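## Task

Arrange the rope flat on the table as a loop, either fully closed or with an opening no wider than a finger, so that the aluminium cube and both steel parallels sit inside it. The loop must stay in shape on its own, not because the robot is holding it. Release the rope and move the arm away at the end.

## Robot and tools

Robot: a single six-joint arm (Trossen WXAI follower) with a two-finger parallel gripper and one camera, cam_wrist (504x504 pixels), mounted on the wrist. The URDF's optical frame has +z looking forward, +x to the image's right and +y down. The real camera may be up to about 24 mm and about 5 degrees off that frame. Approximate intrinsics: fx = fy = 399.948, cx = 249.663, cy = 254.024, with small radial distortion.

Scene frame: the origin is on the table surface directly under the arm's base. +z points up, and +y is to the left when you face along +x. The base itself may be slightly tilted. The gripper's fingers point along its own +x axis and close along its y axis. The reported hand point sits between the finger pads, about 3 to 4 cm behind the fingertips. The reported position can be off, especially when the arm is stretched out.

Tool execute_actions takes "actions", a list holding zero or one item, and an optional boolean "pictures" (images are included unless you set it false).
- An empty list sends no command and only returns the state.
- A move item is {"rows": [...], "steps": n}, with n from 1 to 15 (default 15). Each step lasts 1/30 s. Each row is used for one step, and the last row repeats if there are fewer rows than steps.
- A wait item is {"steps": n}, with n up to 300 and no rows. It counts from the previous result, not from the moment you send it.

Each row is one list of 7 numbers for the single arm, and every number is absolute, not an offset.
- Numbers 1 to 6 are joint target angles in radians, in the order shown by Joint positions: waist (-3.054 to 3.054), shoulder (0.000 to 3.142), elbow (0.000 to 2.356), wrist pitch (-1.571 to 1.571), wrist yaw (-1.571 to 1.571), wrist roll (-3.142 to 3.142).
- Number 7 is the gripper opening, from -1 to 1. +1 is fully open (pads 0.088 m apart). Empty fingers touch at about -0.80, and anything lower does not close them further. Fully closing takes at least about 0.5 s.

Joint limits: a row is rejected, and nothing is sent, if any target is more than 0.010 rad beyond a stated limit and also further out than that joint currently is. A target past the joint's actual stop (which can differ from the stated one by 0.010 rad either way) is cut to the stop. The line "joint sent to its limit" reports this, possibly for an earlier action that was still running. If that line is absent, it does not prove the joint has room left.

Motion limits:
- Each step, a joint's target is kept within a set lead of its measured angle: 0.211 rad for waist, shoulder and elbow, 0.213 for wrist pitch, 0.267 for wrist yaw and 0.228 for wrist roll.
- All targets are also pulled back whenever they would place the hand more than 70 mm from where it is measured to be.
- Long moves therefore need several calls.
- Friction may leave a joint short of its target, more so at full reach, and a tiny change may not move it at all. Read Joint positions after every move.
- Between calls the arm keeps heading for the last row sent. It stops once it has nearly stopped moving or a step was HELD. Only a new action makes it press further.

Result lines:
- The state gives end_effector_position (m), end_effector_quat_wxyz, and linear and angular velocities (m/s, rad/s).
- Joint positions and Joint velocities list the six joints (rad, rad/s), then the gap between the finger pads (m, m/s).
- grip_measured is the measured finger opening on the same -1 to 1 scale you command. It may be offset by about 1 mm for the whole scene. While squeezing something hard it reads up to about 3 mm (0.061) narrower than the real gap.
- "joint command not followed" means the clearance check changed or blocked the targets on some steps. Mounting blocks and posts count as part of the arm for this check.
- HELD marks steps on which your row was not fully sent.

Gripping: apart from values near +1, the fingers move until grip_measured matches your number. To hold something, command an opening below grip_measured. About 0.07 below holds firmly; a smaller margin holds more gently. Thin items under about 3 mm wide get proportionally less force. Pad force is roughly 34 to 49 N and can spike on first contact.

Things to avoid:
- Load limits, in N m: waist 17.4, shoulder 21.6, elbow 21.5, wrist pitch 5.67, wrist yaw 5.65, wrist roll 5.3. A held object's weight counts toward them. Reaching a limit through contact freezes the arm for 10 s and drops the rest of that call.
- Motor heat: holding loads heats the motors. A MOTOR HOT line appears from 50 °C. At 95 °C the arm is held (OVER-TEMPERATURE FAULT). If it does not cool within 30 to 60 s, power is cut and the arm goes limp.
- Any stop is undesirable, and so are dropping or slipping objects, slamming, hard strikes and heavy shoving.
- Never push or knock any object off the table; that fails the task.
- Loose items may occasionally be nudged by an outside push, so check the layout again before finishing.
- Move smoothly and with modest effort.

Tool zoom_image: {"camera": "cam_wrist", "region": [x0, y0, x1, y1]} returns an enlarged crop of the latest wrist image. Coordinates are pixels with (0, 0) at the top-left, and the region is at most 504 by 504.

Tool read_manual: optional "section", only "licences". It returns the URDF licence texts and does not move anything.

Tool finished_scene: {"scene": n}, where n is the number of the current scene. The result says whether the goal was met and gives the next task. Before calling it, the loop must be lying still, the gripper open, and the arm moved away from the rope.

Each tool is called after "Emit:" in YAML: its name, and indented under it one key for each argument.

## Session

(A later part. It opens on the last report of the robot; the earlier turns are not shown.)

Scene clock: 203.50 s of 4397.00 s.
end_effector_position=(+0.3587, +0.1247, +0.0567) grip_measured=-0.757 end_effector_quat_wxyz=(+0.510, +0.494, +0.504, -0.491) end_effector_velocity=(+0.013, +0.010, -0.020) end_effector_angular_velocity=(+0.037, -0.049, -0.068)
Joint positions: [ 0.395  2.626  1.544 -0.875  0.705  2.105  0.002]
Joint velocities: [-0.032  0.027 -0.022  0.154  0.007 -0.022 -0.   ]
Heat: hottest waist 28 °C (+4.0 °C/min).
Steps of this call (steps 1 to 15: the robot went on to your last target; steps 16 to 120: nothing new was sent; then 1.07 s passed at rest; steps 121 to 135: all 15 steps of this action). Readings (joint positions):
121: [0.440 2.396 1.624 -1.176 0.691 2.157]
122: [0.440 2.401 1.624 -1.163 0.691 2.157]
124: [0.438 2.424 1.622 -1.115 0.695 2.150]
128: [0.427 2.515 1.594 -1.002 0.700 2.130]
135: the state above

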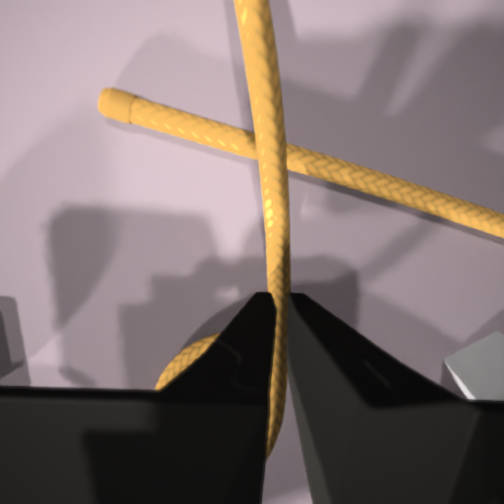

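Emit:
execute_actions:
  actions:
    - {"rows":[[0.393,2.63,1.54,-0.86,0.711,2.1,-0.45],[0.393,2.63,1.54,-0.86,0.711,2.1,-0.45],[0.393,2.63,1.54,-0.86,0.711,2.1,-0.45],[0.393,2.63,1.54,-0.86,0.711,2.1,-0.45],[0.393,2.63,1.54,-0.86,0.711,2.1,-0.45],[0.55,2.58,1.75,-1.23,0.645,2.1,-0.45]]}
  pictures: false

Emit:
execute_actions:
  actions:
    - {"rows":[[0.7,1.8,1.5,-1.55,0.2,-0.6,1]]}
  pictures: false

Emit:
execute_actions:
  actions:
    - {"steps":35}

Scene clock: 214.07 s of 4397.00 s.
end_effector_position=(+0.3570, +0.1353, +0.1574) grip_measured=-0.454 end_effector_quat_wxyz=(+0.560, +0.462, +0.535, -0.433) end_effector_velocity=(-0.014, -0.034, -0.005) end_effector_angular_velocity=(-0.088, +0.130, +0.088)
Joint positions: [ 0.57   2.569  1.749 -1.211  0.65   2.102  0.017]
Joint velocities: [-0.042 -0.002  0.032 -0.198 -0.007 -0.022  0.001]
Heat: hottest waist 29 °C (+5.1 °C/min).
Steps of this call (steps 1 to 30: the robot went on to your last target; steps 31 to 302: nothing new was sent; steps 303 to 317: all 15 steps of this action). Readings (joint positions):
303: [0.395 2.626 1.544 -0.861 0.710 2.103]
304: [0.395 2.626 1.544 -0.861 0.710 2.103]
306: [0.395 2.626 1.544 -0.861 0.710 2.103]
310: [0.443 2.625 1.631 -1.006 0.676 2.103]
317: the state above

Scene clock: 214.57 s of 4397.00 s.
end_effector_position=(+0.2276, +0.0251, +0.3106) grip_measured=+0.985 end_effector_quat_wxyz=(+0.616, +0.281, +0.736, -0.008) end_effector_velocity=(-0.043, -0.260, +0.211) end_effector_angular_velocity=(+0.959, -1.378, +1.207)
Joint positions: [ 0.705  1.858  1.518 -1.547  0.209  1.22   0.087]
Joint velocities: [-0.012 -1.263 -0.002 -0.11  -0.037 -1.985  0.015]
Heat: hottest waist 29 °C (+5.0 °C/min).
Steps of this call (steps 1 to 15: all 15 steps of this action). Readings (joint positions):
1: [0.572 2.549 1.731 -1.222 0.618 2.067]
2: [0.582 2.522 1.693 -1.272 0.561 2.022]
4: [0.619 2.455 1.616 -1.367 0.452 1.933]
8: [0.693 2.264 1.531 -1.502 0.263 1.690]
15: the state above

Scene clock: 215.73 s of 4397.00 s.
end_effector_position=(+0.2236, +0.0140, +0.3185) grip_measured=+1.000 end_effector_quat_wxyz=(+0.618, -0.301, +0.446, +0.573) end_effector_velocity=(-0.004, -0.000, +0.003) end_effector_angular_velocity=(+0.019, -0.005, +0.039)
Joint positions: [ 0.704  1.799  1.51  -1.55   0.202 -0.594  0.088]
Joint velocities: [ 0.002 -0.007  0.002 -0.007 -0.022 -0.037  0.   ]
Heat: hottest waist 28 °C (+4.0 °C/min).
Steps of this call (steps 1 to 35: the robot went on to your last target). Readings (joint positions):
1: [0.704 1.824 1.518 -1.549 0.208 1.153]
2: [0.704 1.803 1.518 -1.551 0.207 1.086]
4: [0.704 1.792 1.518 -1.551 0.204 0.951]
8: [0.704 1.799 1.510 -1.550 0.202 0.682]
35: the state above

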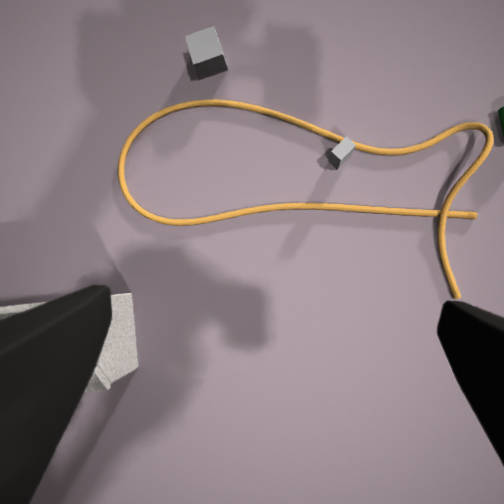

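Emit:
execute_actions:
  actions:
    - {"rows":[[1.062,2.83,1.507,-0.966,0.351,-0.35,0.6]]}
  pictures: false

Emit:
execute_actions:
  actions:
    - {"steps":22}

Scene clock: 224.97 s of 4397.00 s.
end_effector_position=(+0.2065, +0.2572, +0.2537) grip_measured=+0.604 end_effector_quat_wxyz=(+0.644, -0.408, +0.399, +0.508) end_effector_velocity=(-0.097, +0.232, -0.509) end_effector_angular_velocity=(-1.118, +0.383, +0.363)
Joint positions: [ 1.064  2.425  1.521 -0.995  0.344 -0.358  0.069]
Joint velocities: [ 0.012  1.531 -0.002  0.286  0.037  0.037 -0.001]
Heat: hottest waist 27 °C (+3.0 °C/min).
Steps of this call (steps 1 to 30: the robot went on to your last target; steps 31 to 240: nothing new was sent; then 0.73 s passed at rest; steps 241 to 255: all 15 steps of this action). Readings (joint positions):
241: [0.717 1.820 1.510 -1.533 0.231 -0.559]
242: [0.749 1.842 1.514 -1.480 0.265 -0.513]
244: [0.827 1.916 1.521 -1.381 0.295 -0.453]
248: [0.976 2.087 1.521 -1.210 0.324 -0.393]
255: the state above

Scene clock: 225.70 s of 4397.00 s.
end_effector_position=(+0.1631, +0.2794, +0.1091) grip_measured=+0.603 end_effector_quat_wxyz=(+0.509, -0.504, +0.494, +0.493) end_effector_velocity=(-0.002, -0.005, -0.000) end_effector_angular_velocity=(-0.017, +0.016, +0.013)
Joint positions: [ 1.064  2.825  1.506 -0.966  0.35  -0.353  0.069]
Joint velocities: [-0.002 -0.002 -0.002 -0.022 -0.007 -0.007 -0.   ]
Heat: hottest waist 27 °C (+3.0 °C/min).
Steps of this call (steps 1 to 22: the robot went on to your last target). Readings (joint positions):
1: [1.064 2.477 1.521 -0.986 0.345 -0.357]
2: [1.064 2.527 1.521 -0.981 0.346 -0.356]
4: [1.064 2.627 1.521 -0.974 0.347 -0.355]
8: [1.064 2.789 1.514 -0.968 0.348 -0.353]
22: the state above

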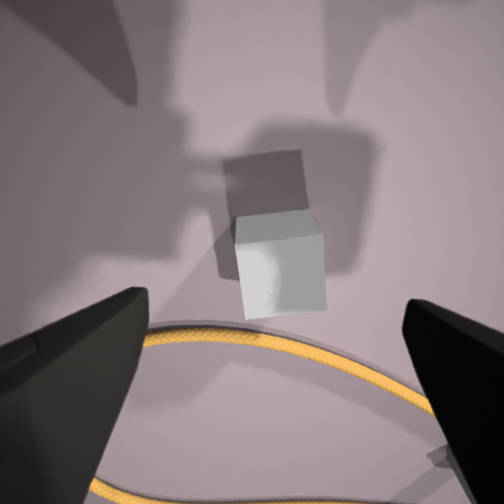

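Emit:
execute_actions:
  actions:
    - {"rows":[[1.05,2.84,1.49,-0.93,0.36,-0.42,0.5],[1.04,2.85,1.475,-0.9,0.367,-0.48,0.5],[1.03,2.86,1.46,-0.87,0.375,-0.5,0.5],[1.02,2.87,1.445,-0.845,0.38,-0.51,0.5],[1.01,2.88,1.43,-0.82,0.387,-0.52,0.5],[1.0,2.89,1.415,-0.795,0.393,-0.53,0.5],[0.99,2.9,1.4,-0.77,0.4,-0.53,0.5],[0.981,2.91,1.385,-0.75,0.404,-0.53,0.5]]}

Emit:
execute_actions:
  actions:
    - {"rows":[[0.981,2.91,1.385,-0.75,0.404,-0.53,0.2],[0.981,2.91,1.385,-0.75,0.404,-0.53,0.1],[0.981,2.91,1.385,-0.75,0.404,-0.53,0],[0.981,2.91,1.385,-0.75,0.404,-0.53,-0.1],[0.981,2.91,1.385,-0.75,0.404,-0.53,-0.15],[0.981,2.91,1.385,-0.75,0.404,-0.53,-0.2],[0.981,2.91,1.385,-0.75,0.404,-0.53,-0.25],[0.981,2.91,1.385,-0.75,0.404,-0.53,-0.32]]}
  pictures: false

Scene clock: 235.07 s of 4397.00 s.
end_effector_position=(+0.1672, +0.2737, +0.0487) grip_measured=+0.503 end_effector_quat_wxyz=(-0.479, +0.530, -0.469, -0.520) end_effector_velocity=(+0.015, +0.018, +0.000) end_effector_angular_velocity=(+0.078, -0.073, -0.021)
Joint positions: [ 0.982  2.903  1.393 -0.756  0.4   -0.526  0.064]
Joint velocities: [-0.002 -0.002 -0.002  0.11   0.037 -0.022 -0.   ]
Heat: hottest waist 26 °C (+1.0 °C/min).
Steps of this call (steps 1 to 15: the robot went on to your last target; steps 16 to 90: nothing new was sent; then 5.87 s passed at rest; steps 91 to 105: all 15 steps of this action). Readings (joint positions):
91: [1.063 2.825 1.506 -0.961 0.351 -0.365]
92: [1.061 2.826 1.502 -0.943 0.354 -0.397]
94: [1.050 2.831 1.489 -0.897 0.365 -0.452]
98: [1.009 2.866 1.436 -0.803 0.389 -0.509]
105: the state above

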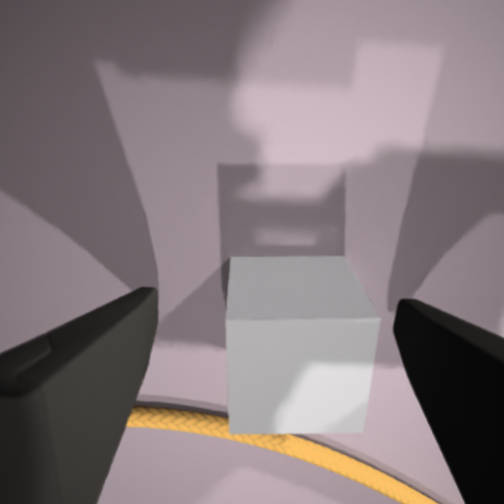

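Scene clock: 235.57 s of 4397.00 s.
end_effector_position=(+0.1678, +0.2745, +0.0488) grip_measured=-0.230 end_effector_quat_wxyz=(-0.480, +0.531, -0.467, -0.519) end_effector_velocity=(+0.001, -0.004, -0.002) end_effector_angular_velocity=(-0.013, +0.003, -0.008)
Joint positions: [ 0.983  2.903  1.393 -0.751  0.403 -0.527  0.028]
Joint velocities: [-0.007  0.002 -0.002 -0.007  0.007  0.007 -0.   ]
Heat: hottest waist 26 °C (+1.0 °C/min).
Steps of this call (steps 1 to 15: all 15 steps of this action). Readings (joint positions):
1: [0.982 2.903 1.393 -0.753 0.401 -0.526]
2: [0.982 2.903 1.393 -0.752 0.402 -0.526]
4: [0.982 2.903 1.393 -0.752 0.402 -0.527]
8: [0.982 2.903 1.393 -0.751 0.403 -0.527]
15: the state above

Emit:
execute_actions:
  actions:
    - {"rows":[[1.04,2.85,1.47,-0.9,0.365,-0.45,-0.32]],"steps":9}
  pictures: false

Emit:
execute_actions:
  actions:
    - {"rows":[[1.04,2.81,1.42,-0.88,0.367,-0.44,-0.32],[1.035,2.78,1.37,-0.87,0.369,-0.42,-0.32],[1.035,2.745,1.32,-0.85,0.37,-0.41,-0.32],[1.03,2.71,1.27,-0.84,0.372,-0.39,-0.32],[1.03,2.68,1.22,-0.82,0.373,-0.38,-0.32],[1.025,2.645,1.17,-0.8,0.375,-0.36,-0.32],[1.025,2.61,1.12,-0.79,0.376,-0.35,-0.32],[1.02,2.575,1.07,-0.77,0.378,-0.34,-0.32],[1.02,2.54,1.02,-0.755,0.38,-0.33,-0.32],[1.018,2.51,0.973,-0.74,0.38,-0.32,-0.32]]}

Scene clock: 244.23 s of 4397.00 s.
end_effector_position=(+0.1640, +0.2783, +0.0866) grip_measured=-0.230 end_effector_quat_wxyz=(-0.486, +0.527, -0.473, -0.512) end_effector_velocity=(+0.013, +0.001, +0.028) end_effector_angular_velocity=(+0.026, -0.016, -0.049)
Joint positions: [ 1.041  2.855  1.464 -0.891  0.369 -0.456  0.028]
Joint velocities: [-0.002 -0.051  0.046 -0.066  0.007  0.037 -0.   ]
Heat: hottest shoulder 26 °C (+0.0 °C/min).
Steps of this call (steps 1 to 15: the robot went on to your last target; steps 16 to 90: nothing new was sent; then 5.37 s passed at rest; steps 91 to 99: all 9 steps of this action). Readings (joint positions):
91: [0.986 2.898 1.406 -0.782 0.398 -0.511]
92: [0.996 2.897 1.419 -0.825 0.388 -0.493]
94: [1.021 2.882 1.434 -0.866 0.375 -0.472]
98: [1.041 2.858 1.462 -0.889 0.369 -0.457]
99: the state above

Scene clock: 244.73 s of 4397.00 s.
end_effector_position=(+0.1329, +0.1860, +0.0864) grip_measured=-0.230 end_effector_quat_wxyz=(+0.519, -0.491, +0.511, +0.478) end_effector_velocity=(-0.015, -0.029, -0.011) end_effector_angular_velocity=(-0.012, -0.001, -0.049)
Joint positions: [ 1.021  2.529  0.994 -0.748  0.377 -0.327  0.028]
Joint velocities: [-0.002 -0.076 -0.154  0.066  0.007  0.051 -0.   ]
Heat: hottest shoulder 26 °C (+0.0 °C/min).
Steps of this call (steps 1 to 15: all 15 steps of this action). Readings (joint positions):
1: [1.041 2.849 1.460 -0.888 0.369 -0.452]
2: [1.041 2.837 1.443 -0.879 0.369 -0.444]
4: [1.040 2.792 1.377 -0.863 0.369 -0.423]
8: [1.032 2.665 1.195 -0.807 0.372 -0.371]
15: the state above

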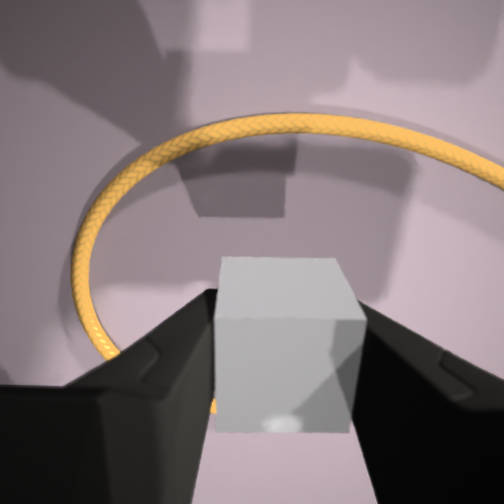

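Emit:
execute_actions:
  actions:
    - {"rows":[[1.005,2.53,0.96,-0.71,0.388,-0.33,-0.32],[0.995,2.545,0.95,-0.68,0.395,-0.33,-0.32],[0.985,2.56,0.94,-0.65,0.4,-0.34,-0.32],[0.975,2.575,0.93,-0.62,0.408,-0.34,-0.32],[0.965,2.59,0.92,-0.59,0.414,-0.35,-0.32],[0.958,2.603,0.908,-0.57,0.419,-0.35,-0.32]]}
  pictures: false

Emit:
execute_actions:
  actions:
    - {"rows":[[0.958,2.603,0.908,-0.57,0.419,-0.35,0.2],[0.958,2.603,0.908,-0.57,0.419,-0.35,0.2],[0.958,2.603,0.908,-0.57,0.419,-0.35,0.2],[0.958,2.603,0.908,-0.57,0.419,-0.35,0.2],[0.958,2.603,0.908,-0.57,0.419,-0.35,0.2],[0.958,2.603,0.908,-0.57,0.419,-0.35,0.2],[1.03,2.48,0.99,-0.8,0.37,-0.32,0.2]]}
  pictures: false

Emit:
execute_actions:
  actions:
    - {"rows":[[0.5,1.7,1.16,-1.2,0.6,0,0.3]]}
  pictures: false

Emit:
execute_actions:
  actions:
    - {"rows":[[-0.462,1.23,1.16,-1.08,0.685,0,0.3]]}
  pictures: false

Emit:
execute_actions:
  actions:
    - {"steps":15}

Scene clock: 259.27 s of 4397.00 s.
end_effector_position=(+0.1336, +0.1836, +0.0496) grip_measured=-0.230 end_effector_quat_wxyz=(+0.532, -0.480, +0.516, +0.470) end_effector_velocity=(-0.001, -0.004, -0.001) end_effector_angular_velocity=(-0.014, -0.000, +0.025)
Joint positions: [ 0.961  2.595  0.915 -0.572  0.416 -0.347  0.028]
Joint velocities: [-0.002 -0.002 -0.007 -0.007  0.007 -0.022 -0.   ]
Heat: hottest shoulder 26 °C (-2.0 °C/min).
Steps of this call (steps 1 to 30: the robot went on to your last target; steps 31 to 90: nothing new was sent; then 11.03 s passed at rest; steps 91 to 105: all 15 steps of this action). Readings (joint positions):
91: [1.020 2.520 0.981 -0.735 0.379 -0.323]
92: [1.017 2.521 0.976 -0.719 0.382 -0.323]
94: [1.002 2.533 0.963 -0.675 0.393 -0.329]
98: [0.967 2.580 0.930 -0.597 0.411 -0.343]
105: the state above

Scene clock: 259.77 s of 4397.00 s.
end_effector_position=(+0.1330, +0.1794, +0.0980) grip_measured=+0.195 end_effector_quat_wxyz=(+0.520, -0.491, +0.509, +0.478) end_effector_velocity=(-0.014, -0.030, -0.001) end_effector_angular_velocity=(-0.125, +0.079, +0.026)
Joint positions: [ 1.029  2.482  0.989 -0.789  0.375 -0.324  0.049]
Joint velocities: [-0.007 -0.002 -0.002 -0.154 -0.022  0.022  0.001]
Heat: hottest shoulder 26 °C (-2.0 °C/min).
Steps of this call (steps 1 to 15: all 15 steps of this action). Readings (joint positions):
1: [0.961 2.595 0.915 -0.572 0.416 -0.347]
2: [0.961 2.595 0.915 -0.572 0.416 -0.347]
4: [0.961 2.595 0.915 -0.572 0.416 -0.347]
8: [0.981 2.567 0.938 -0.682 0.396 -0.338]
15: the state above

Scene clock: 260.27 s of 4397.00 s.
end_effector_position=(+0.2674, -0.0093, +0.1968) grip_measured=+0.297 end_effector_quat_wxyz=(+0.719, -0.169, +0.630, +0.241) end_effector_velocity=(+0.054, -0.313, +0.292) end_effector_angular_velocity=(+0.816, -0.871, -1.153)
Joint positions: [ 0.502  1.819  1.153 -1.189  0.599 -0.007  0.054]
Joint velocities: [-0.154 -1.668  0.095 -0.154  0.007  0.066  0.   ]
Heat: hottest shoulder 26 °C (-2.0 °C/min).
Steps of this call (steps 1 to 15: all 15 steps of this action). Readings (joint positions):
1: [1.020 2.468 1.001 -0.819 0.391 -0.294]
2: [0.994 2.453 1.014 -0.863 0.428 -0.254]
4: [0.920 2.388 1.054 -0.939 0.488 -0.172]
8: [0.750 2.209 1.131 -1.092 0.559 -0.064]
15: the state above

Scene clock: 260.77 s of 4397.00 s.
end_effector_position=(+0.2251, -0.2715, +0.1569) grip_measured=+0.298 end_effector_quat_wxyz=(+0.740, +0.178, +0.632, -0.146) end_effector_velocity=(-0.293, -0.302, -0.288) end_effector_angular_velocity=(-0.008, +1.285, -1.327)
Joint positions: [-0.274  1.234  1.167 -1.08   0.685 -0.003  0.054]
Joint velocities: [-1.849 -0.042  0.002 -0.007  0.007 -0.007 -0.   ]
Heat: hottest shoulder 26 °C (-2.0 °C/min).
Steps of this call (steps 1 to 15: all 15 steps of this action). Readings (joint positions):
1: [0.487 1.764 1.155 -1.175 0.605 -0.007]
2: [0.452 1.712 1.155 -1.145 0.622 -0.007]
4: [0.355 1.619 1.160 -1.113 0.651 -0.005]
8: [0.148 1.425 1.160 -1.089 0.673 -0.004]
15: the state above

Scene clock: 261.27 s of 4397.00 s.
end_effector_position=(+0.1928, -0.2989, +0.1297) grip_measured=+0.298 end_effector_quat_wxyz=(+0.687, +0.209, +0.666, -0.205) end_effector_velocity=(-0.003, +0.002, -0.002) end_effector_angular_velocity=(+0.011, +0.009, +0.010)
Joint positions: [-0.457  1.233  1.166 -1.08   0.687 -0.002  0.054]
Joint velocities: [-0.007 -0.002 -0.007 -0.007 -0.007 -0.007 -0.   ]
Heat: hottest shoulder 26 °C (-2.0 °C/min).
Steps of this call (steps 1 to 15: the robot went on to your last target). Readings (joint positions):
1: [-0.333 1.234 1.167 -1.080 0.686 -0.003]
2: [-0.381 1.234 1.167 -1.080 0.687 -0.003]
4: [-0.434 1.234 1.166 -1.080 0.687 -0.002]
8: [-0.453 1.233 1.166 -1.080 0.687 -0.002]
15: the state above

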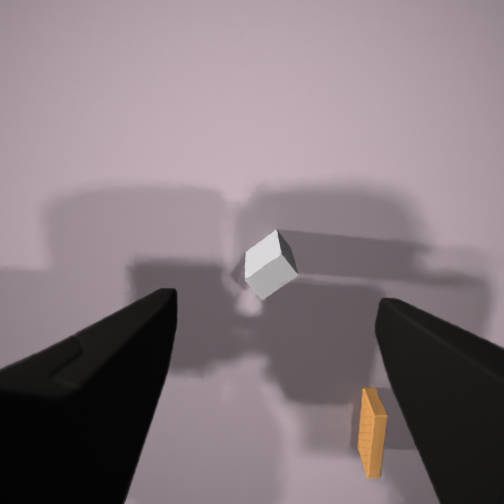

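Emit:
execute_actions:
  actions:
    - {"rows":[[-0.47,1.22,1.14,-1.06,0.68,-0.65,0.1]],"steps":10}
  pictures: false

Emit:
execute_actions:
  actions:
    - {"rows":[[-0.495,1.225,1.115,-1.015,0.67,-0.67,0.1],[-0.52,1.23,1.09,-0.97,0.66,-0.7,0.1],[-0.545,1.235,1.065,-0.925,0.647,-0.72,0.1],[-0.57,1.24,1.04,-0.88,0.636,-0.74,0.1],[-0.595,1.245,1.02,-0.835,0.625,-0.76,0.1],[-0.62,1.25,0.995,-0.79,0.613,-0.79,0.1],[-0.64,1.257,0.97,-0.75,0.6,-0.81,0.1],[-0.663,1.263,0.95,-0.706,0.591,-0.83,0.1]]}

Scene clock: 269.63 s of 4397.00 s.
end_effector_position=(+0.1921, -0.2980, +0.1268) grip_measured=+0.108 end_effector_quat_wxyz=(+0.718, +0.006, +0.696, -0.009) end_effector_velocity=(-0.001, -0.000, +0.000) end_effector_angular_velocity=(-0.033, +0.001, +0.751)
Joint positions: [-0.465  1.228  1.152 -1.062  0.683 -0.586  0.044]
Joint velocities: [ 0.002 -0.007 -0.007  0.007  0.007 -0.755 -0.003]
Heat: hottest shoulder 25 °C (-3.0 °C/min).
Steps of this call (steps 1 to 15: the robot went on to your last target; steps 16 to 90: nothing new was sent; then 5.03 s passed at rest; steps 91 to 100: all 10 steps of this action). Readings (joint positions):
91: [-0.459 1.232 1.164 -1.075 0.686 -0.054]
92: [-0.461 1.230 1.161 -1.071 0.685 -0.124]
94: [-0.464 1.228 1.156 -1.067 0.684 -0.257]
98: [-0.465 1.228 1.152 -1.063 0.683 -0.516]
100: the state above

Scene clock: 270.13 s of 4397.00 s.
end_effector_position=(+0.1864, -0.2963, +0.0609) grip_measured=+0.103 end_effector_quat_wxyz=(+0.718, -0.005, +0.696, -0.002) end_effector_velocity=(+0.011, -0.017, -0.002) end_effector_angular_velocity=(-0.061, -0.055, -0.024)
Joint positions: [-0.657  1.256  0.961 -0.714  0.595 -0.823  0.044]
Joint velocities: [-0.017 -0.002 -0.002  0.11  -0.007 -0.051 -0.   ]
Heat: hottest shoulder 25 °C (-3.0 °C/min).
Steps of this call (steps 1 to 15: all 15 steps of this action). Readings (joint positions):
1: [-0.468 1.227 1.147 -1.051 0.679 -0.611]
2: [-0.478 1.226 1.137 -1.027 0.674 -0.636]
4: [-0.513 1.226 1.104 -0.963 0.659 -0.683]
8: [-0.606 1.239 1.014 -0.805 0.618 -0.775]
15: the state above

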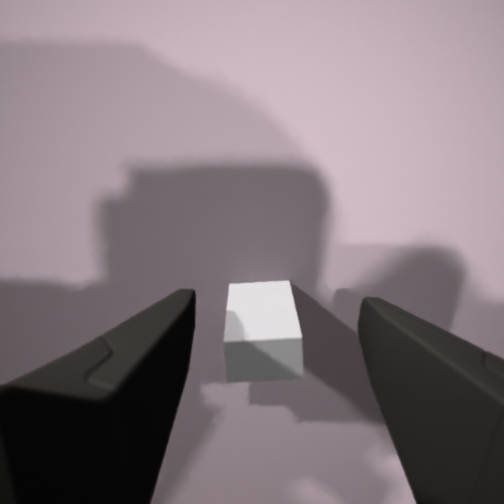

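Emit:
execute_actions:
  actions:
    - {"rows":[[-0.7,1.258,0.905,-0.66,0.585,-0.88,0.0]],"steps":12}

Emit:
execute_actions:
  actions:
    - {"rows":[[-0.7,1.258,0.905,-0.66,0.585,-0.88,-0.15],[-0.7,1.258,0.905,-0.66,0.585,-0.88,-0.25],[-0.7,1.258,0.905,-0.66,0.585,-0.88,-0.32],[-0.7,1.258,0.905,-0.66,0.585,-0.88,-0.38],[-0.7,1.258,0.905,-0.66,0.585,-0.88,-0.44],[-0.7,1.258,0.905,-0.66,0.585,-0.88,-0.5],[-0.7,1.258,0.905,-0.66,0.585,-0.88,-0.56],[-0.7,1.258,0.905,-0.66,0.585,-0.88,-0.62]]}

Scene clock: 275.50 s of 4397.00 s.
end_effector_position=(+0.1779, -0.2927, +0.0481) grip_measured=+0.004 end_effector_quat_wxyz=(+0.711, -0.012, +0.703, +0.007) end_effector_velocity=(-0.004, +0.002, -0.001) end_effector_angular_velocity=(+0.002, +0.014, +0.027)
Joint positions: [-0.695  1.256  0.915 -0.662  0.588 -0.876  0.039]
Joint velocities: [-0.002 -0.002 -0.007 -0.007  0.007 -0.022 -0.001]
Heat: hottest shoulder 25 °C (-3.0 °C/min).
Steps of this call (steps 1 to 15: the robot went on to your last target; steps 16 to 90: nothing new was sent; then 1.97 s passed at rest; steps 91 to 102: all 12 steps of this action). Readings (joint positions):
91: [-0.663 1.256 0.952 -0.693 0.590 -0.840]
92: [-0.672 1.256 0.943 -0.681 0.589 -0.852]
94: [-0.688 1.256 0.927 -0.674 0.589 -0.865]
98: [-0.695 1.256 0.915 -0.664 0.588 -0.875]
102: the state above

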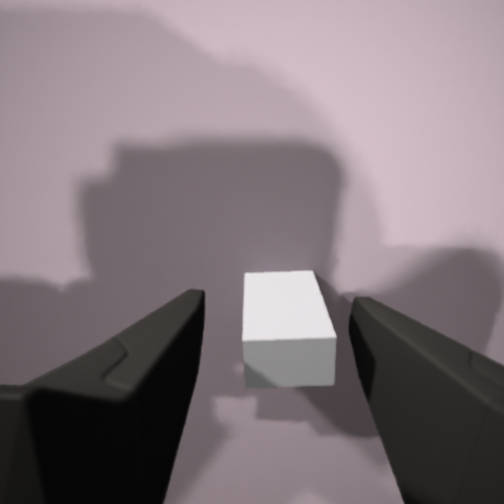

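Scene clock: 276.00 s of 4397.00 s.
end_effector_position=(+0.1781, -0.2929, +0.0481) grip_measured=-0.459 end_effector_quat_wxyz=(+0.712, -0.012, +0.702, +0.006) end_effector_velocity=(-0.003, +0.000, -0.000) end_effector_angular_velocity=(-0.000, +0.011, +0.010)
Joint positions: [-0.696  1.256  0.915 -0.661  0.586 -0.877  0.016]
Joint velocities: [-0.002 -0.002 -0.002 -0.007  0.007 -0.007 -0.   ]
Heat: hottest shoulder 25 °C (-3.0 °C/min).
Steps of this call (steps 1 to 15: all 15 steps of this action). Readings (joint positions):
1: [-0.695 1.256 0.915 -0.662 0.588 -0.876]
2: [-0.695 1.256 0.915 -0.662 0.588 -0.877]
4: [-0.695 1.256 0.915 -0.661 0.588 -0.877]
8: [-0.696 1.256 0.915 -0.661 0.586 -0.877]
15: the state above

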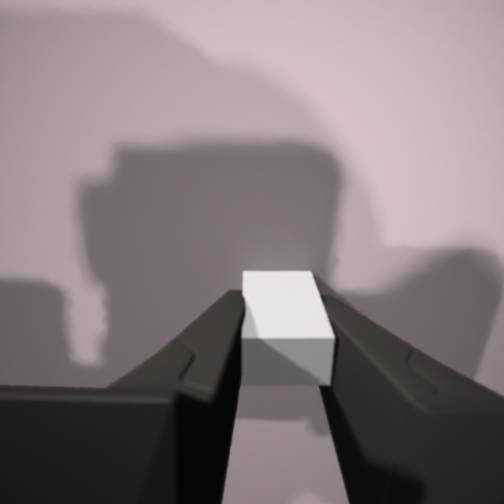

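Emit:
execute_actions:
  actions:
    - {"rows":[[-0.6,1.24,1.0,-0.82,0.62,-0.7,-0.54],[-0.6,1.24,1.0,-0.82,0.62,-0.7,-0.54],[-0.6,1.24,1.0,-0.82,0.62,-0.7,-0.54],[-0.2,1.35,1.16,-1.15,0.7,-0.2,-0.54]],"steps":12}
  pictures: false

Emit:
execute_actions:
  actions:
    - {"rows":[[0.6,1.9,1.16,-1.2,0.6,0.6,-0.54]]}
  pictures: false

Emit:
execute_actions:
  actions:
    - {"rows":[[0.79,2.52,1.11,-0.78,0.52,0.95,-0.54]]}
  pictures: false

Emit:
execute_actions:
  actions:
    - {"steps":12}

Scene clock: 282.07 s of 4397.00 s.
end_effector_position=(+0.2337, -0.2388, +0.1421) grip_measured=-0.459 end_effector_quat_wxyz=(+0.731, +0.041, +0.681, +0.003) end_effector_velocity=(-0.002, +0.062, +0.032) end_effector_angular_velocity=(+0.018, +0.097, -0.176)
Joint positions: [-0.217  1.339  1.147 -1.127  0.689 -0.256  0.016]
Joint velocities: [ 0.295  0.076  0.002 -0.271  0.095  0.623 -0.   ]
Heat: hottest shoulder 25 °C (-2.0 °C/min).
Steps of this call (steps 1 to 15: the robot went on to your last target; steps 16 to 90: nothing new was sent; then 2.67 s passed at rest; steps 91 to 102: all 12 steps of this action). Readings (joint positions):
91: [-0.686 1.255 0.928 -0.696 0.596 -0.836]
92: [-0.663 1.255 0.944 -0.741 0.603 -0.794]
94: [-0.604 1.268 0.994 -0.831 0.633 -0.703]
98: [-0.359 1.328 1.135 -1.050 0.684 -0.434]
102: the state above

Scene clock: 282.57 s of 4397.00 s.
end_effector_position=(+0.2636, +0.0097, +0.1935) grip_measured=-0.459 end_effector_quat_wxyz=(+0.731, -0.002, +0.679, +0.073) end_effector_velocity=(-0.089, +0.228, +0.224) end_effector_angular_velocity=(+0.060, -0.763, +0.272)
Joint positions: [ 0.545  1.893  1.164 -1.196  0.597  0.547  0.016]
Joint velocities: [ 1.204 -0.002 -0.002 -0.007 -0.037  0.593 -0.   ]
Heat: hottest shoulder 25 °C (-2.0 °C/min).
Steps of this call (steps 1 to 15: all 15 steps of this action). Readings (joint positions):
1: [-0.195 1.366 1.150 -1.150 0.689 -0.205]
2: [-0.154 1.398 1.160 -1.164 0.675 -0.150]
4: [-0.057 1.492 1.169 -1.167 0.640 -0.041]
8: [0.147 1.704 1.168 -1.186 0.614 0.184]
15: the state above

Scene clock: 283.07 s of 4397.00 s.
end_effector_position=(+0.2031, +0.1698, +0.0865) grip_measured=-0.459 end_effector_quat_wxyz=(+0.713, -0.015, +0.700, +0.012) end_effector_velocity=(-0.034, +0.005, -0.056) end_effector_angular_velocity=(-0.111, +0.085, +0.038)
Joint positions: [ 0.791  2.511  1.107 -0.792  0.518  0.943  0.016]
Joint velocities: [-0.002  0.183 -0.042  0.066 -0.007  0.037 -0.   ]
Heat: hottest shoulder 25 °C (-2.0 °C/min).
Steps of this call (steps 1 to 15: all 15 steps of this action). Readings (joint positions):
1: [0.584 1.911 1.161 -1.177 0.592 0.588]
2: [0.621 1.933 1.160 -1.127 0.583 0.636]
4: [0.694 2.017 1.156 -1.021 0.557 0.738]
8: [0.779 2.237 1.137 -0.840 0.528 0.893]
15: the state above

Scene clock: 283.47 s of 4397.00 s.
end_effector_position=(+0.2044, +0.1719, +0.0860) grip_measured=-0.459 end_effector_quat_wxyz=(+0.716, -0.010, +0.698, +0.011) end_effector_velocity=(+0.002, -0.000, -0.000) end_effector_angular_velocity=(+0.001, -0.008, +0.017)
Joint positions: [ 0.791  2.514  1.108 -0.781  0.519  0.947  0.016]
Joint velocities: [-0.002 -0.002 -0.002  0.007  0.007 -0.022 -0.   ]
Heat: hottest shoulder 25 °C (-2.0 °C/min).
Steps of this call (steps 1 to 12: the robot went on to your last target). Readings (joint positions):
1: [0.791 2.514 1.107 -0.788 0.518 0.944]
2: [0.791 2.514 1.107 -0.783 0.518 0.945]
4: [0.791 2.514 1.108 -0.781 0.519 0.946]
8: [0.791 2.514 1.108 -0.781 0.519 0.947]
12: the state above

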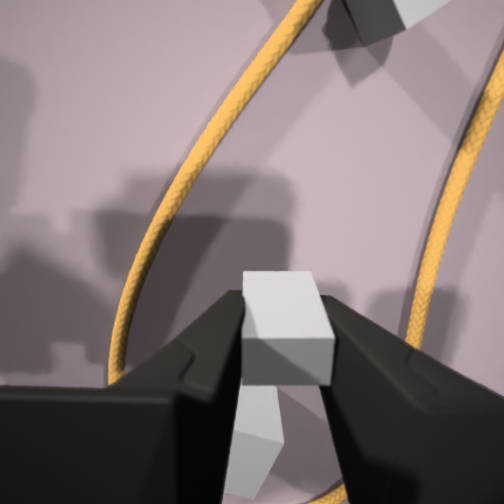

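Emit:
execute_actions:
  actions:
    - {"rows":[[0.78,2.53,1.1,-0.755,0.526,0.94,-0.54],[0.77,2.535,1.09,-0.735,0.532,0.93,-0.54],[0.76,2.545,1.08,-0.715,0.538,0.92,-0.54],[0.75,2.55,1.07,-0.695,0.545,0.91,-0.54],[0.74,2.557,1.06,-0.675,0.55,0.9,-0.54],[0.73,2.563,1.052,-0.655,0.556,0.9,-0.54],[0.72,2.57,1.044,-0.64,0.562,0.89,-0.54],[0.715,2.574,1.04,-0.632,0.565,0.89,-0.54]]}

Scene clock: 288.17 s of 4397.00 s.
end_effector_position=(+0.2073, +0.1682, +0.0514) grip_measured=-0.459 end_effector_quat_wxyz=(+0.715, -0.005, +0.699, +0.004) end_effector_velocity=(+0.004, +0.003, -0.001) end_effector_angular_velocity=(+0.017, -0.021, +0.004)
Joint positions: [ 0.717  2.565  1.048 -0.635  0.562  0.894  0.016]
Joint velocities: [-0.002 -0.002 -0.007  0.037  0.007 -0.022 -0.   ]
Heat: hottest shoulder 25 °C (-2.0 °C/min).
Steps of this call (steps 1 to 30: the robot went on to your last target; steps 31 to 90: nothing new was sent; then 1.20 s passed at rest; steps 91 to 105: all 15 steps of this action). Readings (joint positions):
91: [0.790 2.514 1.108 -0.777 0.520 0.947]
92: [0.789 2.516 1.107 -0.766 0.522 0.945]
94: [0.778 2.523 1.100 -0.732 0.531 0.931]
98: [0.739 2.548 1.068 -0.667 0.552 0.904]
105: the state above

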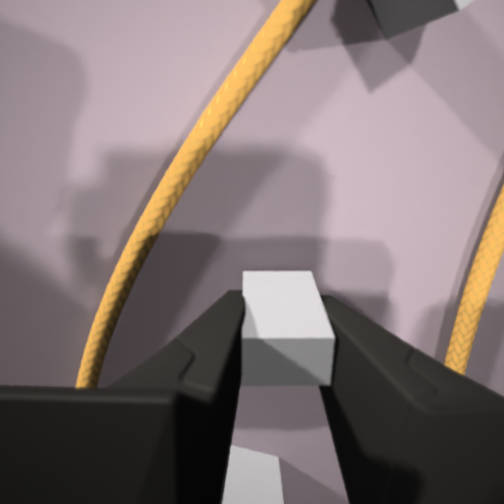

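Emit:
execute_actions:
  actions:
    - {"rows":[[0.715,2.574,1.04,-0.632,0.565,0.89,-0.1],[0.715,2.574,1.04,-0.632,0.565,0.89,-0.1],[0.715,2.574,1.04,-0.632,0.565,0.89,-0.1],[0.715,2.574,1.04,-0.632,0.565,0.89,-0.1],[0.715,2.574,1.04,-0.632,0.565,0.89,-0.1],[0.715,2.574,1.04,-0.632,0.565,0.89,-0.1],[0.81,2.5,1.13,-0.83,0.51,0.95,-0.1]]}
  pictures: false

Emit:
execute_actions:
  actions:
    - {"rows":[[0.7,1.6,1.5,-1.55,0.2,-0.6,1]]}
  pictures: false

Emit:
execute_actions:
  actions:
    - {"steps":18}

Scene clock: 293.80 s of 4397.00 s.
end_effector_position=(+0.2041, +0.1725, +0.0959) grip_measured=-0.104 end_effector_quat_wxyz=(+0.718, -0.019, +0.695, +0.017) end_effector_velocity=(-0.014, -0.021, -0.001) end_effector_angular_velocity=(-0.088, +0.067, +0.035)
Joint positions: [ 0.812  2.501  1.127 -0.82   0.516  0.945  0.034]
Joint velocities: [-0.002 -0.002 -0.002 -0.125 -0.007  0.022  0.001]
Heat: hottest shoulder 25 °C (-1.0 °C/min).
Steps of this call (steps 1 to 15: the robot went on to your last target; steps 16 to 90: nothing new was sent; then 2.13 s passed at rest; steps 91 to 105: all 15 steps of this action). Readings (joint positions):
91: [0.717 2.565 1.048 -0.633 0.563 0.893]
92: [0.717 2.565 1.048 -0.633 0.563 0.893]
94: [0.717 2.565 1.048 -0.633 0.563 0.893]
98: [0.743 2.554 1.076 -0.733 0.540 0.918]
105: the state above

Scene clock: 294.30 s of 4397.00 s.
end_effector_position=(+0.2340, +0.0460, +0.2991) grip_measured=+0.997 end_effector_quat_wxyz=(+0.678, -0.049, +0.646, +0.348) end_effector_velocity=(-0.139, -0.453, +0.294) end_effector_angular_velocity=(+0.804, -1.147, +1.311)
Joint positions: [ 0.708  1.9    1.483 -1.464  0.21   0.217  0.088]
Joint velocities: [-0.027 -1.722  0.056 -0.916 -0.11  -1.927  0.003]
Heat: hottest shoulder 25 °C (-1.0 °C/min).
Steps of this call (steps 1 to 15: all 15 steps of this action). Readings (joint positions):
1: [0.805 2.484 1.147 -0.858 0.472 0.911]
2: [0.789 2.468 1.171 -0.909 0.406 0.863]
4: [0.755 2.406 1.235 -0.988 0.333 0.776]
8: [0.721 2.249 1.388 -1.139 0.259 0.604]
15: the state above

Scene clock: 294.90 s of 4397.00 s.
end_effector_position=(+0.2143, -0.0265, +0.3476) grip_measured=+1.000 end_effector_quat_wxyz=(+0.689, -0.264, +0.390, +0.551) end_effector_velocity=(+0.001, +0.002, -0.000) end_effector_angular_velocity=(-0.001, -0.048, +0.079)
Joint positions: [ 0.705  1.601  1.509 -1.548  0.202 -0.59   0.088]
Joint velocities: [-0.002  0.002 -0.002  0.007 -0.007 -0.095  0.   ]
Heat: hottest shoulder 25 °C (-1.0 °C/min).
Steps of this call (steps 1 to 18: the robot went on to your last target). Readings (joint positions):
1: [0.707 1.841 1.485 -1.490 0.207 0.150]
2: [0.706 1.781 1.486 -1.508 0.206 0.082]
4: [0.705 1.675 1.495 -1.532 0.204 -0.051]
8: [0.705 1.593 1.512 -1.545 0.203 -0.318]
18: the state above

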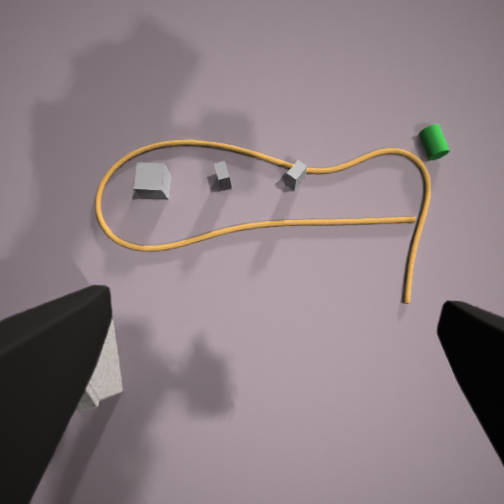

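Emit:
execute_actions:
  actions:
    - {"rows":[[0.286,2.367,1.547,-1.025,0.745,-0.92,0.2]]}
  pictures: false

Emit:
execute_actions:
  actions:
    - {"steps":18}

Scene clock: 302.53 s of 4397.00 s.
end_effector_position=(+0.3963, -0.0139, +0.1572) grip_measured=+0.206 end_effector_quat_wxyz=(+0.632, -0.411, +0.527, +0.393) end_effector_velocity=(-0.030, +0.315, -0.487) end_effector_angular_velocity=(-0.616, +1.000, +0.831)
Joint positions: [ 0.294  2.179  1.551 -1.052  0.724 -0.907  0.049]
Joint velocities: [-0.217  1.59  -0.002  0.242  0.183 -0.11  -0.002]
Heat: hottest shoulder 24 °C (-2.0 °C/min).
Steps of this call (steps 1 to 30: the robot went on to your last target; steps 31 to 90: nothing new was sent; then 4.13 s passed at rest; steps 91 to 105: all 15 steps of this action). Readings (joint positions):
91: [0.696 1.617 1.510 -1.535 0.224 -0.630]
92: [0.669 1.637 1.518 -1.494 0.274 -0.673]
94: [0.598 1.703 1.535 -1.404 0.373 -0.749]
98: [0.456 1.853 1.537 -1.252 0.556 -0.842]
105: the state above

Scene clock: 303.13 s of 4397.00 s.
end_effector_position=(+0.3844, +0.0268, +0.1036) grip_measured=+0.203 end_effector_quat_wxyz=(+0.564, -0.441, +0.549, +0.431) end_effector_velocity=(-0.002, -0.002, -0.002) end_effector_angular_velocity=(+0.004, +0.013, +0.007)
Joint positions: [ 0.287  2.364  1.545 -1.026  0.744 -0.917  0.049]
Joint velocities: [-0.007 -0.002 -0.002 -0.007 -0.007 -0.007 -0.   ]
Heat: hottest shoulder 24 °C (-2.0 °C/min).
Steps of this call (steps 1 to 18: the robot went on to your last target). Readings (joint positions):
1: [0.289 2.232 1.551 -1.044 0.729 -0.910]
2: [0.287 2.277 1.551 -1.037 0.732 -0.912]
4: [0.287 2.343 1.546 -1.033 0.732 -0.915]
8: [0.287 2.368 1.541 -1.027 0.741 -0.917]
18: the state above

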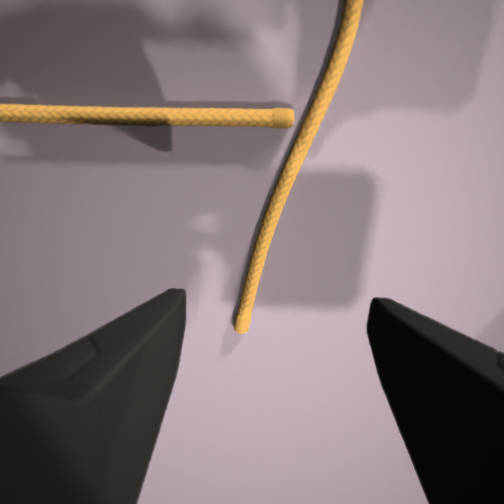

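Emit:
execute_actions:
  actions:
    - {"rows":[[0.272,2.373,1.53,-0.99,0.748,-0.9,0],[0.258,2.38,1.515,-0.955,0.751,-0.9,0],[0.244,2.387,1.5,-0.92,0.755,-0.9,0],[0.23,2.394,1.485,-0.885,0.758,-0.9,0],[0.216,2.4,1.47,-0.85,0.761,-0.9,0],[0.203,2.407,1.455,-0.82,0.764,-0.9,0],[0.192,2.412,1.442,-0.795,0.766,-0.9,0],[0.183,2.416,1.43,-0.779,0.768,-0.9,0]]}
  pictures: false

Emit:
execute_actions:
  actions:
    - {"rows":[[0.183,2.416,1.43,-0.779,0.768,-0.9,-0.85]],"steps":12}
  pictures: false

Emit:
execute_actions:
  actions:
    - {"rows":[[0.27,2.36,1.5,-0.97,0.75,-0.8,-0.85],[0.27,2.36,1.5,-0.97,0.75,-0.8,-0.85],[0.27,2.36,1.5,-0.97,0.75,-0.8,-0.85],[0.27,2.36,1.5,-0.97,0.75,-0.8,-0.85],[0.27,2.36,1.5,-0.97,0.75,-0.8,-0.85],[0.3,2.32,1.4,-0.94,0.74,-0.7,-0.85],[0.3,2.32,1.4,-0.94,0.74,-0.7,-0.85],[0.33,2.28,1.3,-0.91,0.73,-0.6,-0.85],[0.33,2.28,1.3,-0.91,0.73,-0.6,-0.85],[0.36,2.24,1.21,-0.88,0.725,-0.5,-0.85]]}
  pictures: false

Emit:
execute_actions:
  actions:
    - {"rows":[[0.34,2.25,1.195,-0.84,0.73,-0.52,-0.85],[0.32,2.26,1.18,-0.8,0.736,-0.54,-0.85],[0.3,2.27,1.165,-0.76,0.741,-0.56,-0.85],[0.28,2.28,1.15,-0.72,0.746,-0.58,-0.85],[0.265,2.29,1.14,-0.68,0.751,-0.6,-0.85]],"steps":13}

Scene clock: 319.23 s of 4397.00 s.
end_effector_position=(+0.3853, +0.0254, +0.0444) grip_measured=+0.003 end_effector_quat_wxyz=(+0.593, -0.396, +0.582, +0.391) end_effector_velocity=(+0.022, +0.005, +0.007) end_effector_angular_velocity=(-0.011, -0.105, -0.057)
Joint positions: [ 0.182  2.41   1.438 -0.785  0.765 -0.903  0.039]
Joint velocities: [ 0.022 -0.002  0.002  0.11   0.037 -0.007 -0.   ]
Heat: hottest waist 26 °C (+0.0 °C/min).
Steps of this call (steps 1 to 15: the robot went on to your last target; steps 16 to 90: nothing new was sent; then 12.60 s passed at rest; steps 91 to 105: all 15 steps of this action). Readings (joint positions):
91: [0.287 2.364 1.544 -1.020 0.744 -0.916]
92: [0.285 2.364 1.541 -1.001 0.744 -0.913]
94: [0.272 2.366 1.526 -0.950 0.749 -0.908]
98: [0.219 2.387 1.475 -0.836 0.760 -0.904]
105: the state above

Scene clock: 319.63 s of 4397.00 s.
end_effector_position=(+0.3862, +0.0262, +0.0456) grip_measured=-0.788 end_effector_quat_wxyz=(+0.595, -0.398, +0.580, +0.388) end_effector_velocity=(-0.003, +0.002, -0.000) end_effector_angular_velocity=(+0.019, +0.013, +0.026)
Joint positions: [ 0.186  2.41   1.438 -0.781  0.768 -0.903  0.   ]
Joint velocities: [-0.002 -0.002 -0.002 -0.007 -0.022 -0.022  0.   ]
Heat: hottest waist 26 °C (+0.0 °C/min).
Steps of this call (steps 1 to 12: all 12 steps of this action). Readings (joint positions):
1: [0.182 2.410 1.438 -0.782 0.766 -0.903]
2: [0.183 2.410 1.438 -0.781 0.766 -0.903]
4: [0.184 2.410 1.438 -0.781 0.766 -0.903]
8: [0.184 2.410 1.438 -0.781 0.766 -0.903]
12: the state above

Scene clock: 320.13 s of 4397.00 s.
end_effector_position=(+0.3196, +0.0447, +0.0927) grip_measured=-0.788 end_effector_quat_wxyz=(+0.620, -0.355, +0.609, +0.344) end_effector_velocity=(-0.060, +0.008, -0.029) end_effector_angular_velocity=(-0.051, +0.091, -0.101)
Joint positions: [ 0.362  2.259  1.23  -0.888  0.726 -0.522  0.   ]
Joint velocities: [ 0.027 -0.002 -0.203  0.037 -0.007  0.227 -0.   ]
Heat: hottest waist 26 °C (+0.0 °C/min).
Steps of this call (steps 1 to 15: all 15 steps of this action). Readings (joint positions):
1: [0.190 2.406 1.448 -0.817 0.767 -0.878]
2: [0.203 2.403 1.459 -0.873 0.763 -0.854]
4: [0.239 2.388 1.470 -0.925 0.756 -0.827]
8: [0.295 2.329 1.427 -0.927 0.747 -0.719]
15: the state above

Scene clock: 320.57 s of 4397.00 s.
end_effector_position=(+0.3241, +0.0386, +0.0528) grip_measured=-0.788 end_effector_quat_wxyz=(+0.635, -0.334, +0.615, +0.327) end_effector_velocity=(+0.011, +0.001, -0.001) end_effector_angular_velocity=(-0.003, -0.048, -0.022)
Joint positions: [ 0.265  2.28   1.149 -0.685  0.748 -0.595  0.   ]
Joint velocities: [-0.002  0.002 -0.002  0.066  0.022 -0.022 -0.   ]
Heat: hottest waist 26 °C (+0.0 °C/min).
Steps of this call (steps 1 to 13: all 13 steps of this action). Readings (joint positions):
1: [0.361 2.259 1.222 -0.877 0.726 -0.521]
2: [0.357 2.259 1.214 -0.855 0.726 -0.523]
4: [0.334 2.259 1.194 -0.794 0.733 -0.545]
8: [0.274 2.275 1.159 -0.708 0.747 -0.585]
13: the state above

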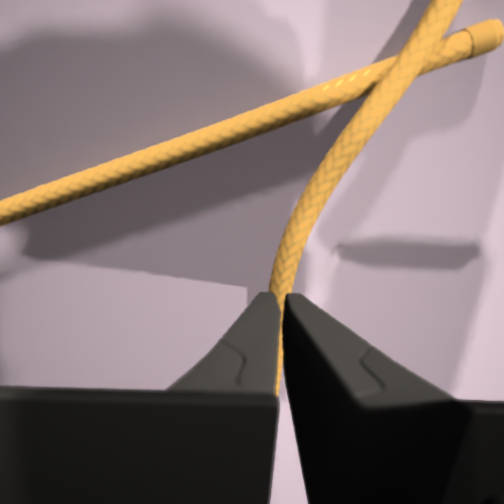

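Held and crossed.

Emit:
execute_actions:
  actions:
    - {"rows":[[0.265,2.29,1.14,-0.68,0.751,-0.45,-0.3],[0.265,2.29,1.14,-0.68,0.751,-0.45,-0.3],[0.265,2.29,1.14,-0.68,0.751,-0.45,-0.3],[0.265,2.29,1.14,-0.68,0.751,-0.45,-0.3],[0.265,2.29,1.14,-0.68,0.751,-0.45,-0.3],[0.265,2.29,1.14,-0.68,0.751,-0.45,-0.3],[0.36,2.24,1.21,-0.88,0.725,-0.45,-0.3]],"steps":12}
  pictures: false

Emit:
execute_actions:
  actions:
    - {"rows":[[0.7,1.6,1.5,-1.55,0.2,-0.6,1]]}
  pictures: false

Emit:
execute_actions:
  actions:
    - {"steps":15}

Scene clock: 325.47 s of 4397.00 s.
end_effector_position=(+0.3149, +0.0450, +0.0880) grip_measured=-0.309 end_effector_quat_wxyz=(+0.634, -0.333, +0.620, +0.321) end_effector_velocity=(+0.032, +0.016, +0.117) end_effector_angular_velocity=(+0.047, -0.210, +0.115)
Joint positions: [ 0.359  2.251  1.195 -0.855  0.729 -0.455  0.024]
Joint velocities: [ 0.242 -0.139  0.178 -0.242 -0.022  0.007  0.004]
Heat: hottest waist 26 °C (+0.0 °C/min).
Steps of this call (steps 1 to 15: the robot went on to your last target; steps 16 to 90: nothing new was sent; then 1.50 s passed at rest; steps 91 to 102: all 12 steps of this action). Readings (joint positions):
91: [0.266 2.280 1.149 -0.681 0.749 -0.566]
92: [0.266 2.280 1.149 -0.681 0.749 -0.529]
94: [0.266 2.280 1.149 -0.681 0.749 -0.489]
98: [0.288 2.276 1.170 -0.778 0.743 -0.461]
102: the state above

Scene clock: 325.97 s of 4397.00 s.
end_effector_position=(+0.2422, +0.0166, +0.3262) grip_measured=+0.993 end_effector_quat_wxyz=(+0.678, -0.279, +0.408, +0.544) end_effector_velocity=(-0.298, -0.453, +0.244) end_effector_angular_velocity=(+0.484, -0.139, +0.078)
Joint positions: [ 0.696  1.745  1.48  -1.419  0.232 -0.59   0.088]
Joint velocities: [ 0.125 -1.585  0.168 -1.385 -0.33  -0.066  0.008]
Heat: hottest waist 26 °C (+0.0 °C/min).
Steps of this call (steps 1 to 15: all 15 steps of this action). Readings (joint positions):
1: [0.371 2.235 1.214 -0.883 0.703 -0.468]
2: [0.390 2.221 1.233 -0.918 0.659 -0.488]
4: [0.446 2.175 1.281 -0.977 0.582 -0.517]
8: [0.567 2.054 1.391 -1.097 0.423 -0.555]
15: the state above

Scene clock: 326.47 s of 4397.00 s.
end_effector_position=(+0.2152, -0.0273, +0.3466) grip_measured=+1.000 end_effector_quat_wxyz=(+0.688, -0.265, +0.390, +0.551) end_effector_velocity=(-0.001, -0.001, +0.000) end_effector_angular_velocity=(+0.003, +0.003, +0.009)
Joint positions: [ 0.699  1.601  1.508 -1.547  0.202 -0.597  0.088]
Joint velocities: [-0.002 -0.002  0.002 -0.007 -0.007 -0.007  0.   ]
Heat: hottest waist 26 °C (+0.0 °C/min).
Steps of this call (steps 1 to 15: the robot went on to your last target). Readings (joint positions):
1: [0.698 1.697 1.485 -1.462 0.223 -0.593]
2: [0.699 1.656 1.491 -1.494 0.217 -0.594]
4: [0.699 1.605 1.505 -1.523 0.211 -0.596]
8: [0.699 1.597 1.508 -1.542 0.203 -0.597]
15: the state above

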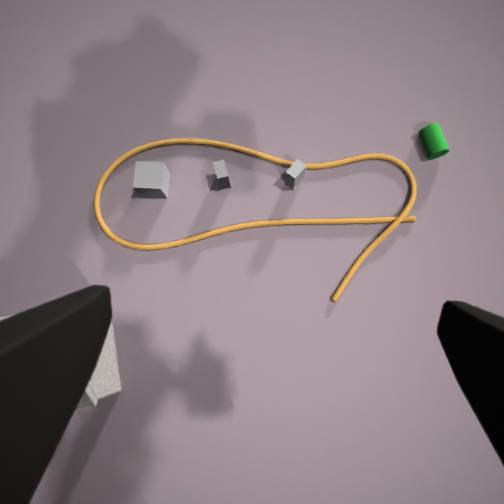

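Emit:
finished_scene:
  scene: 1

The scene is finished: the task was done.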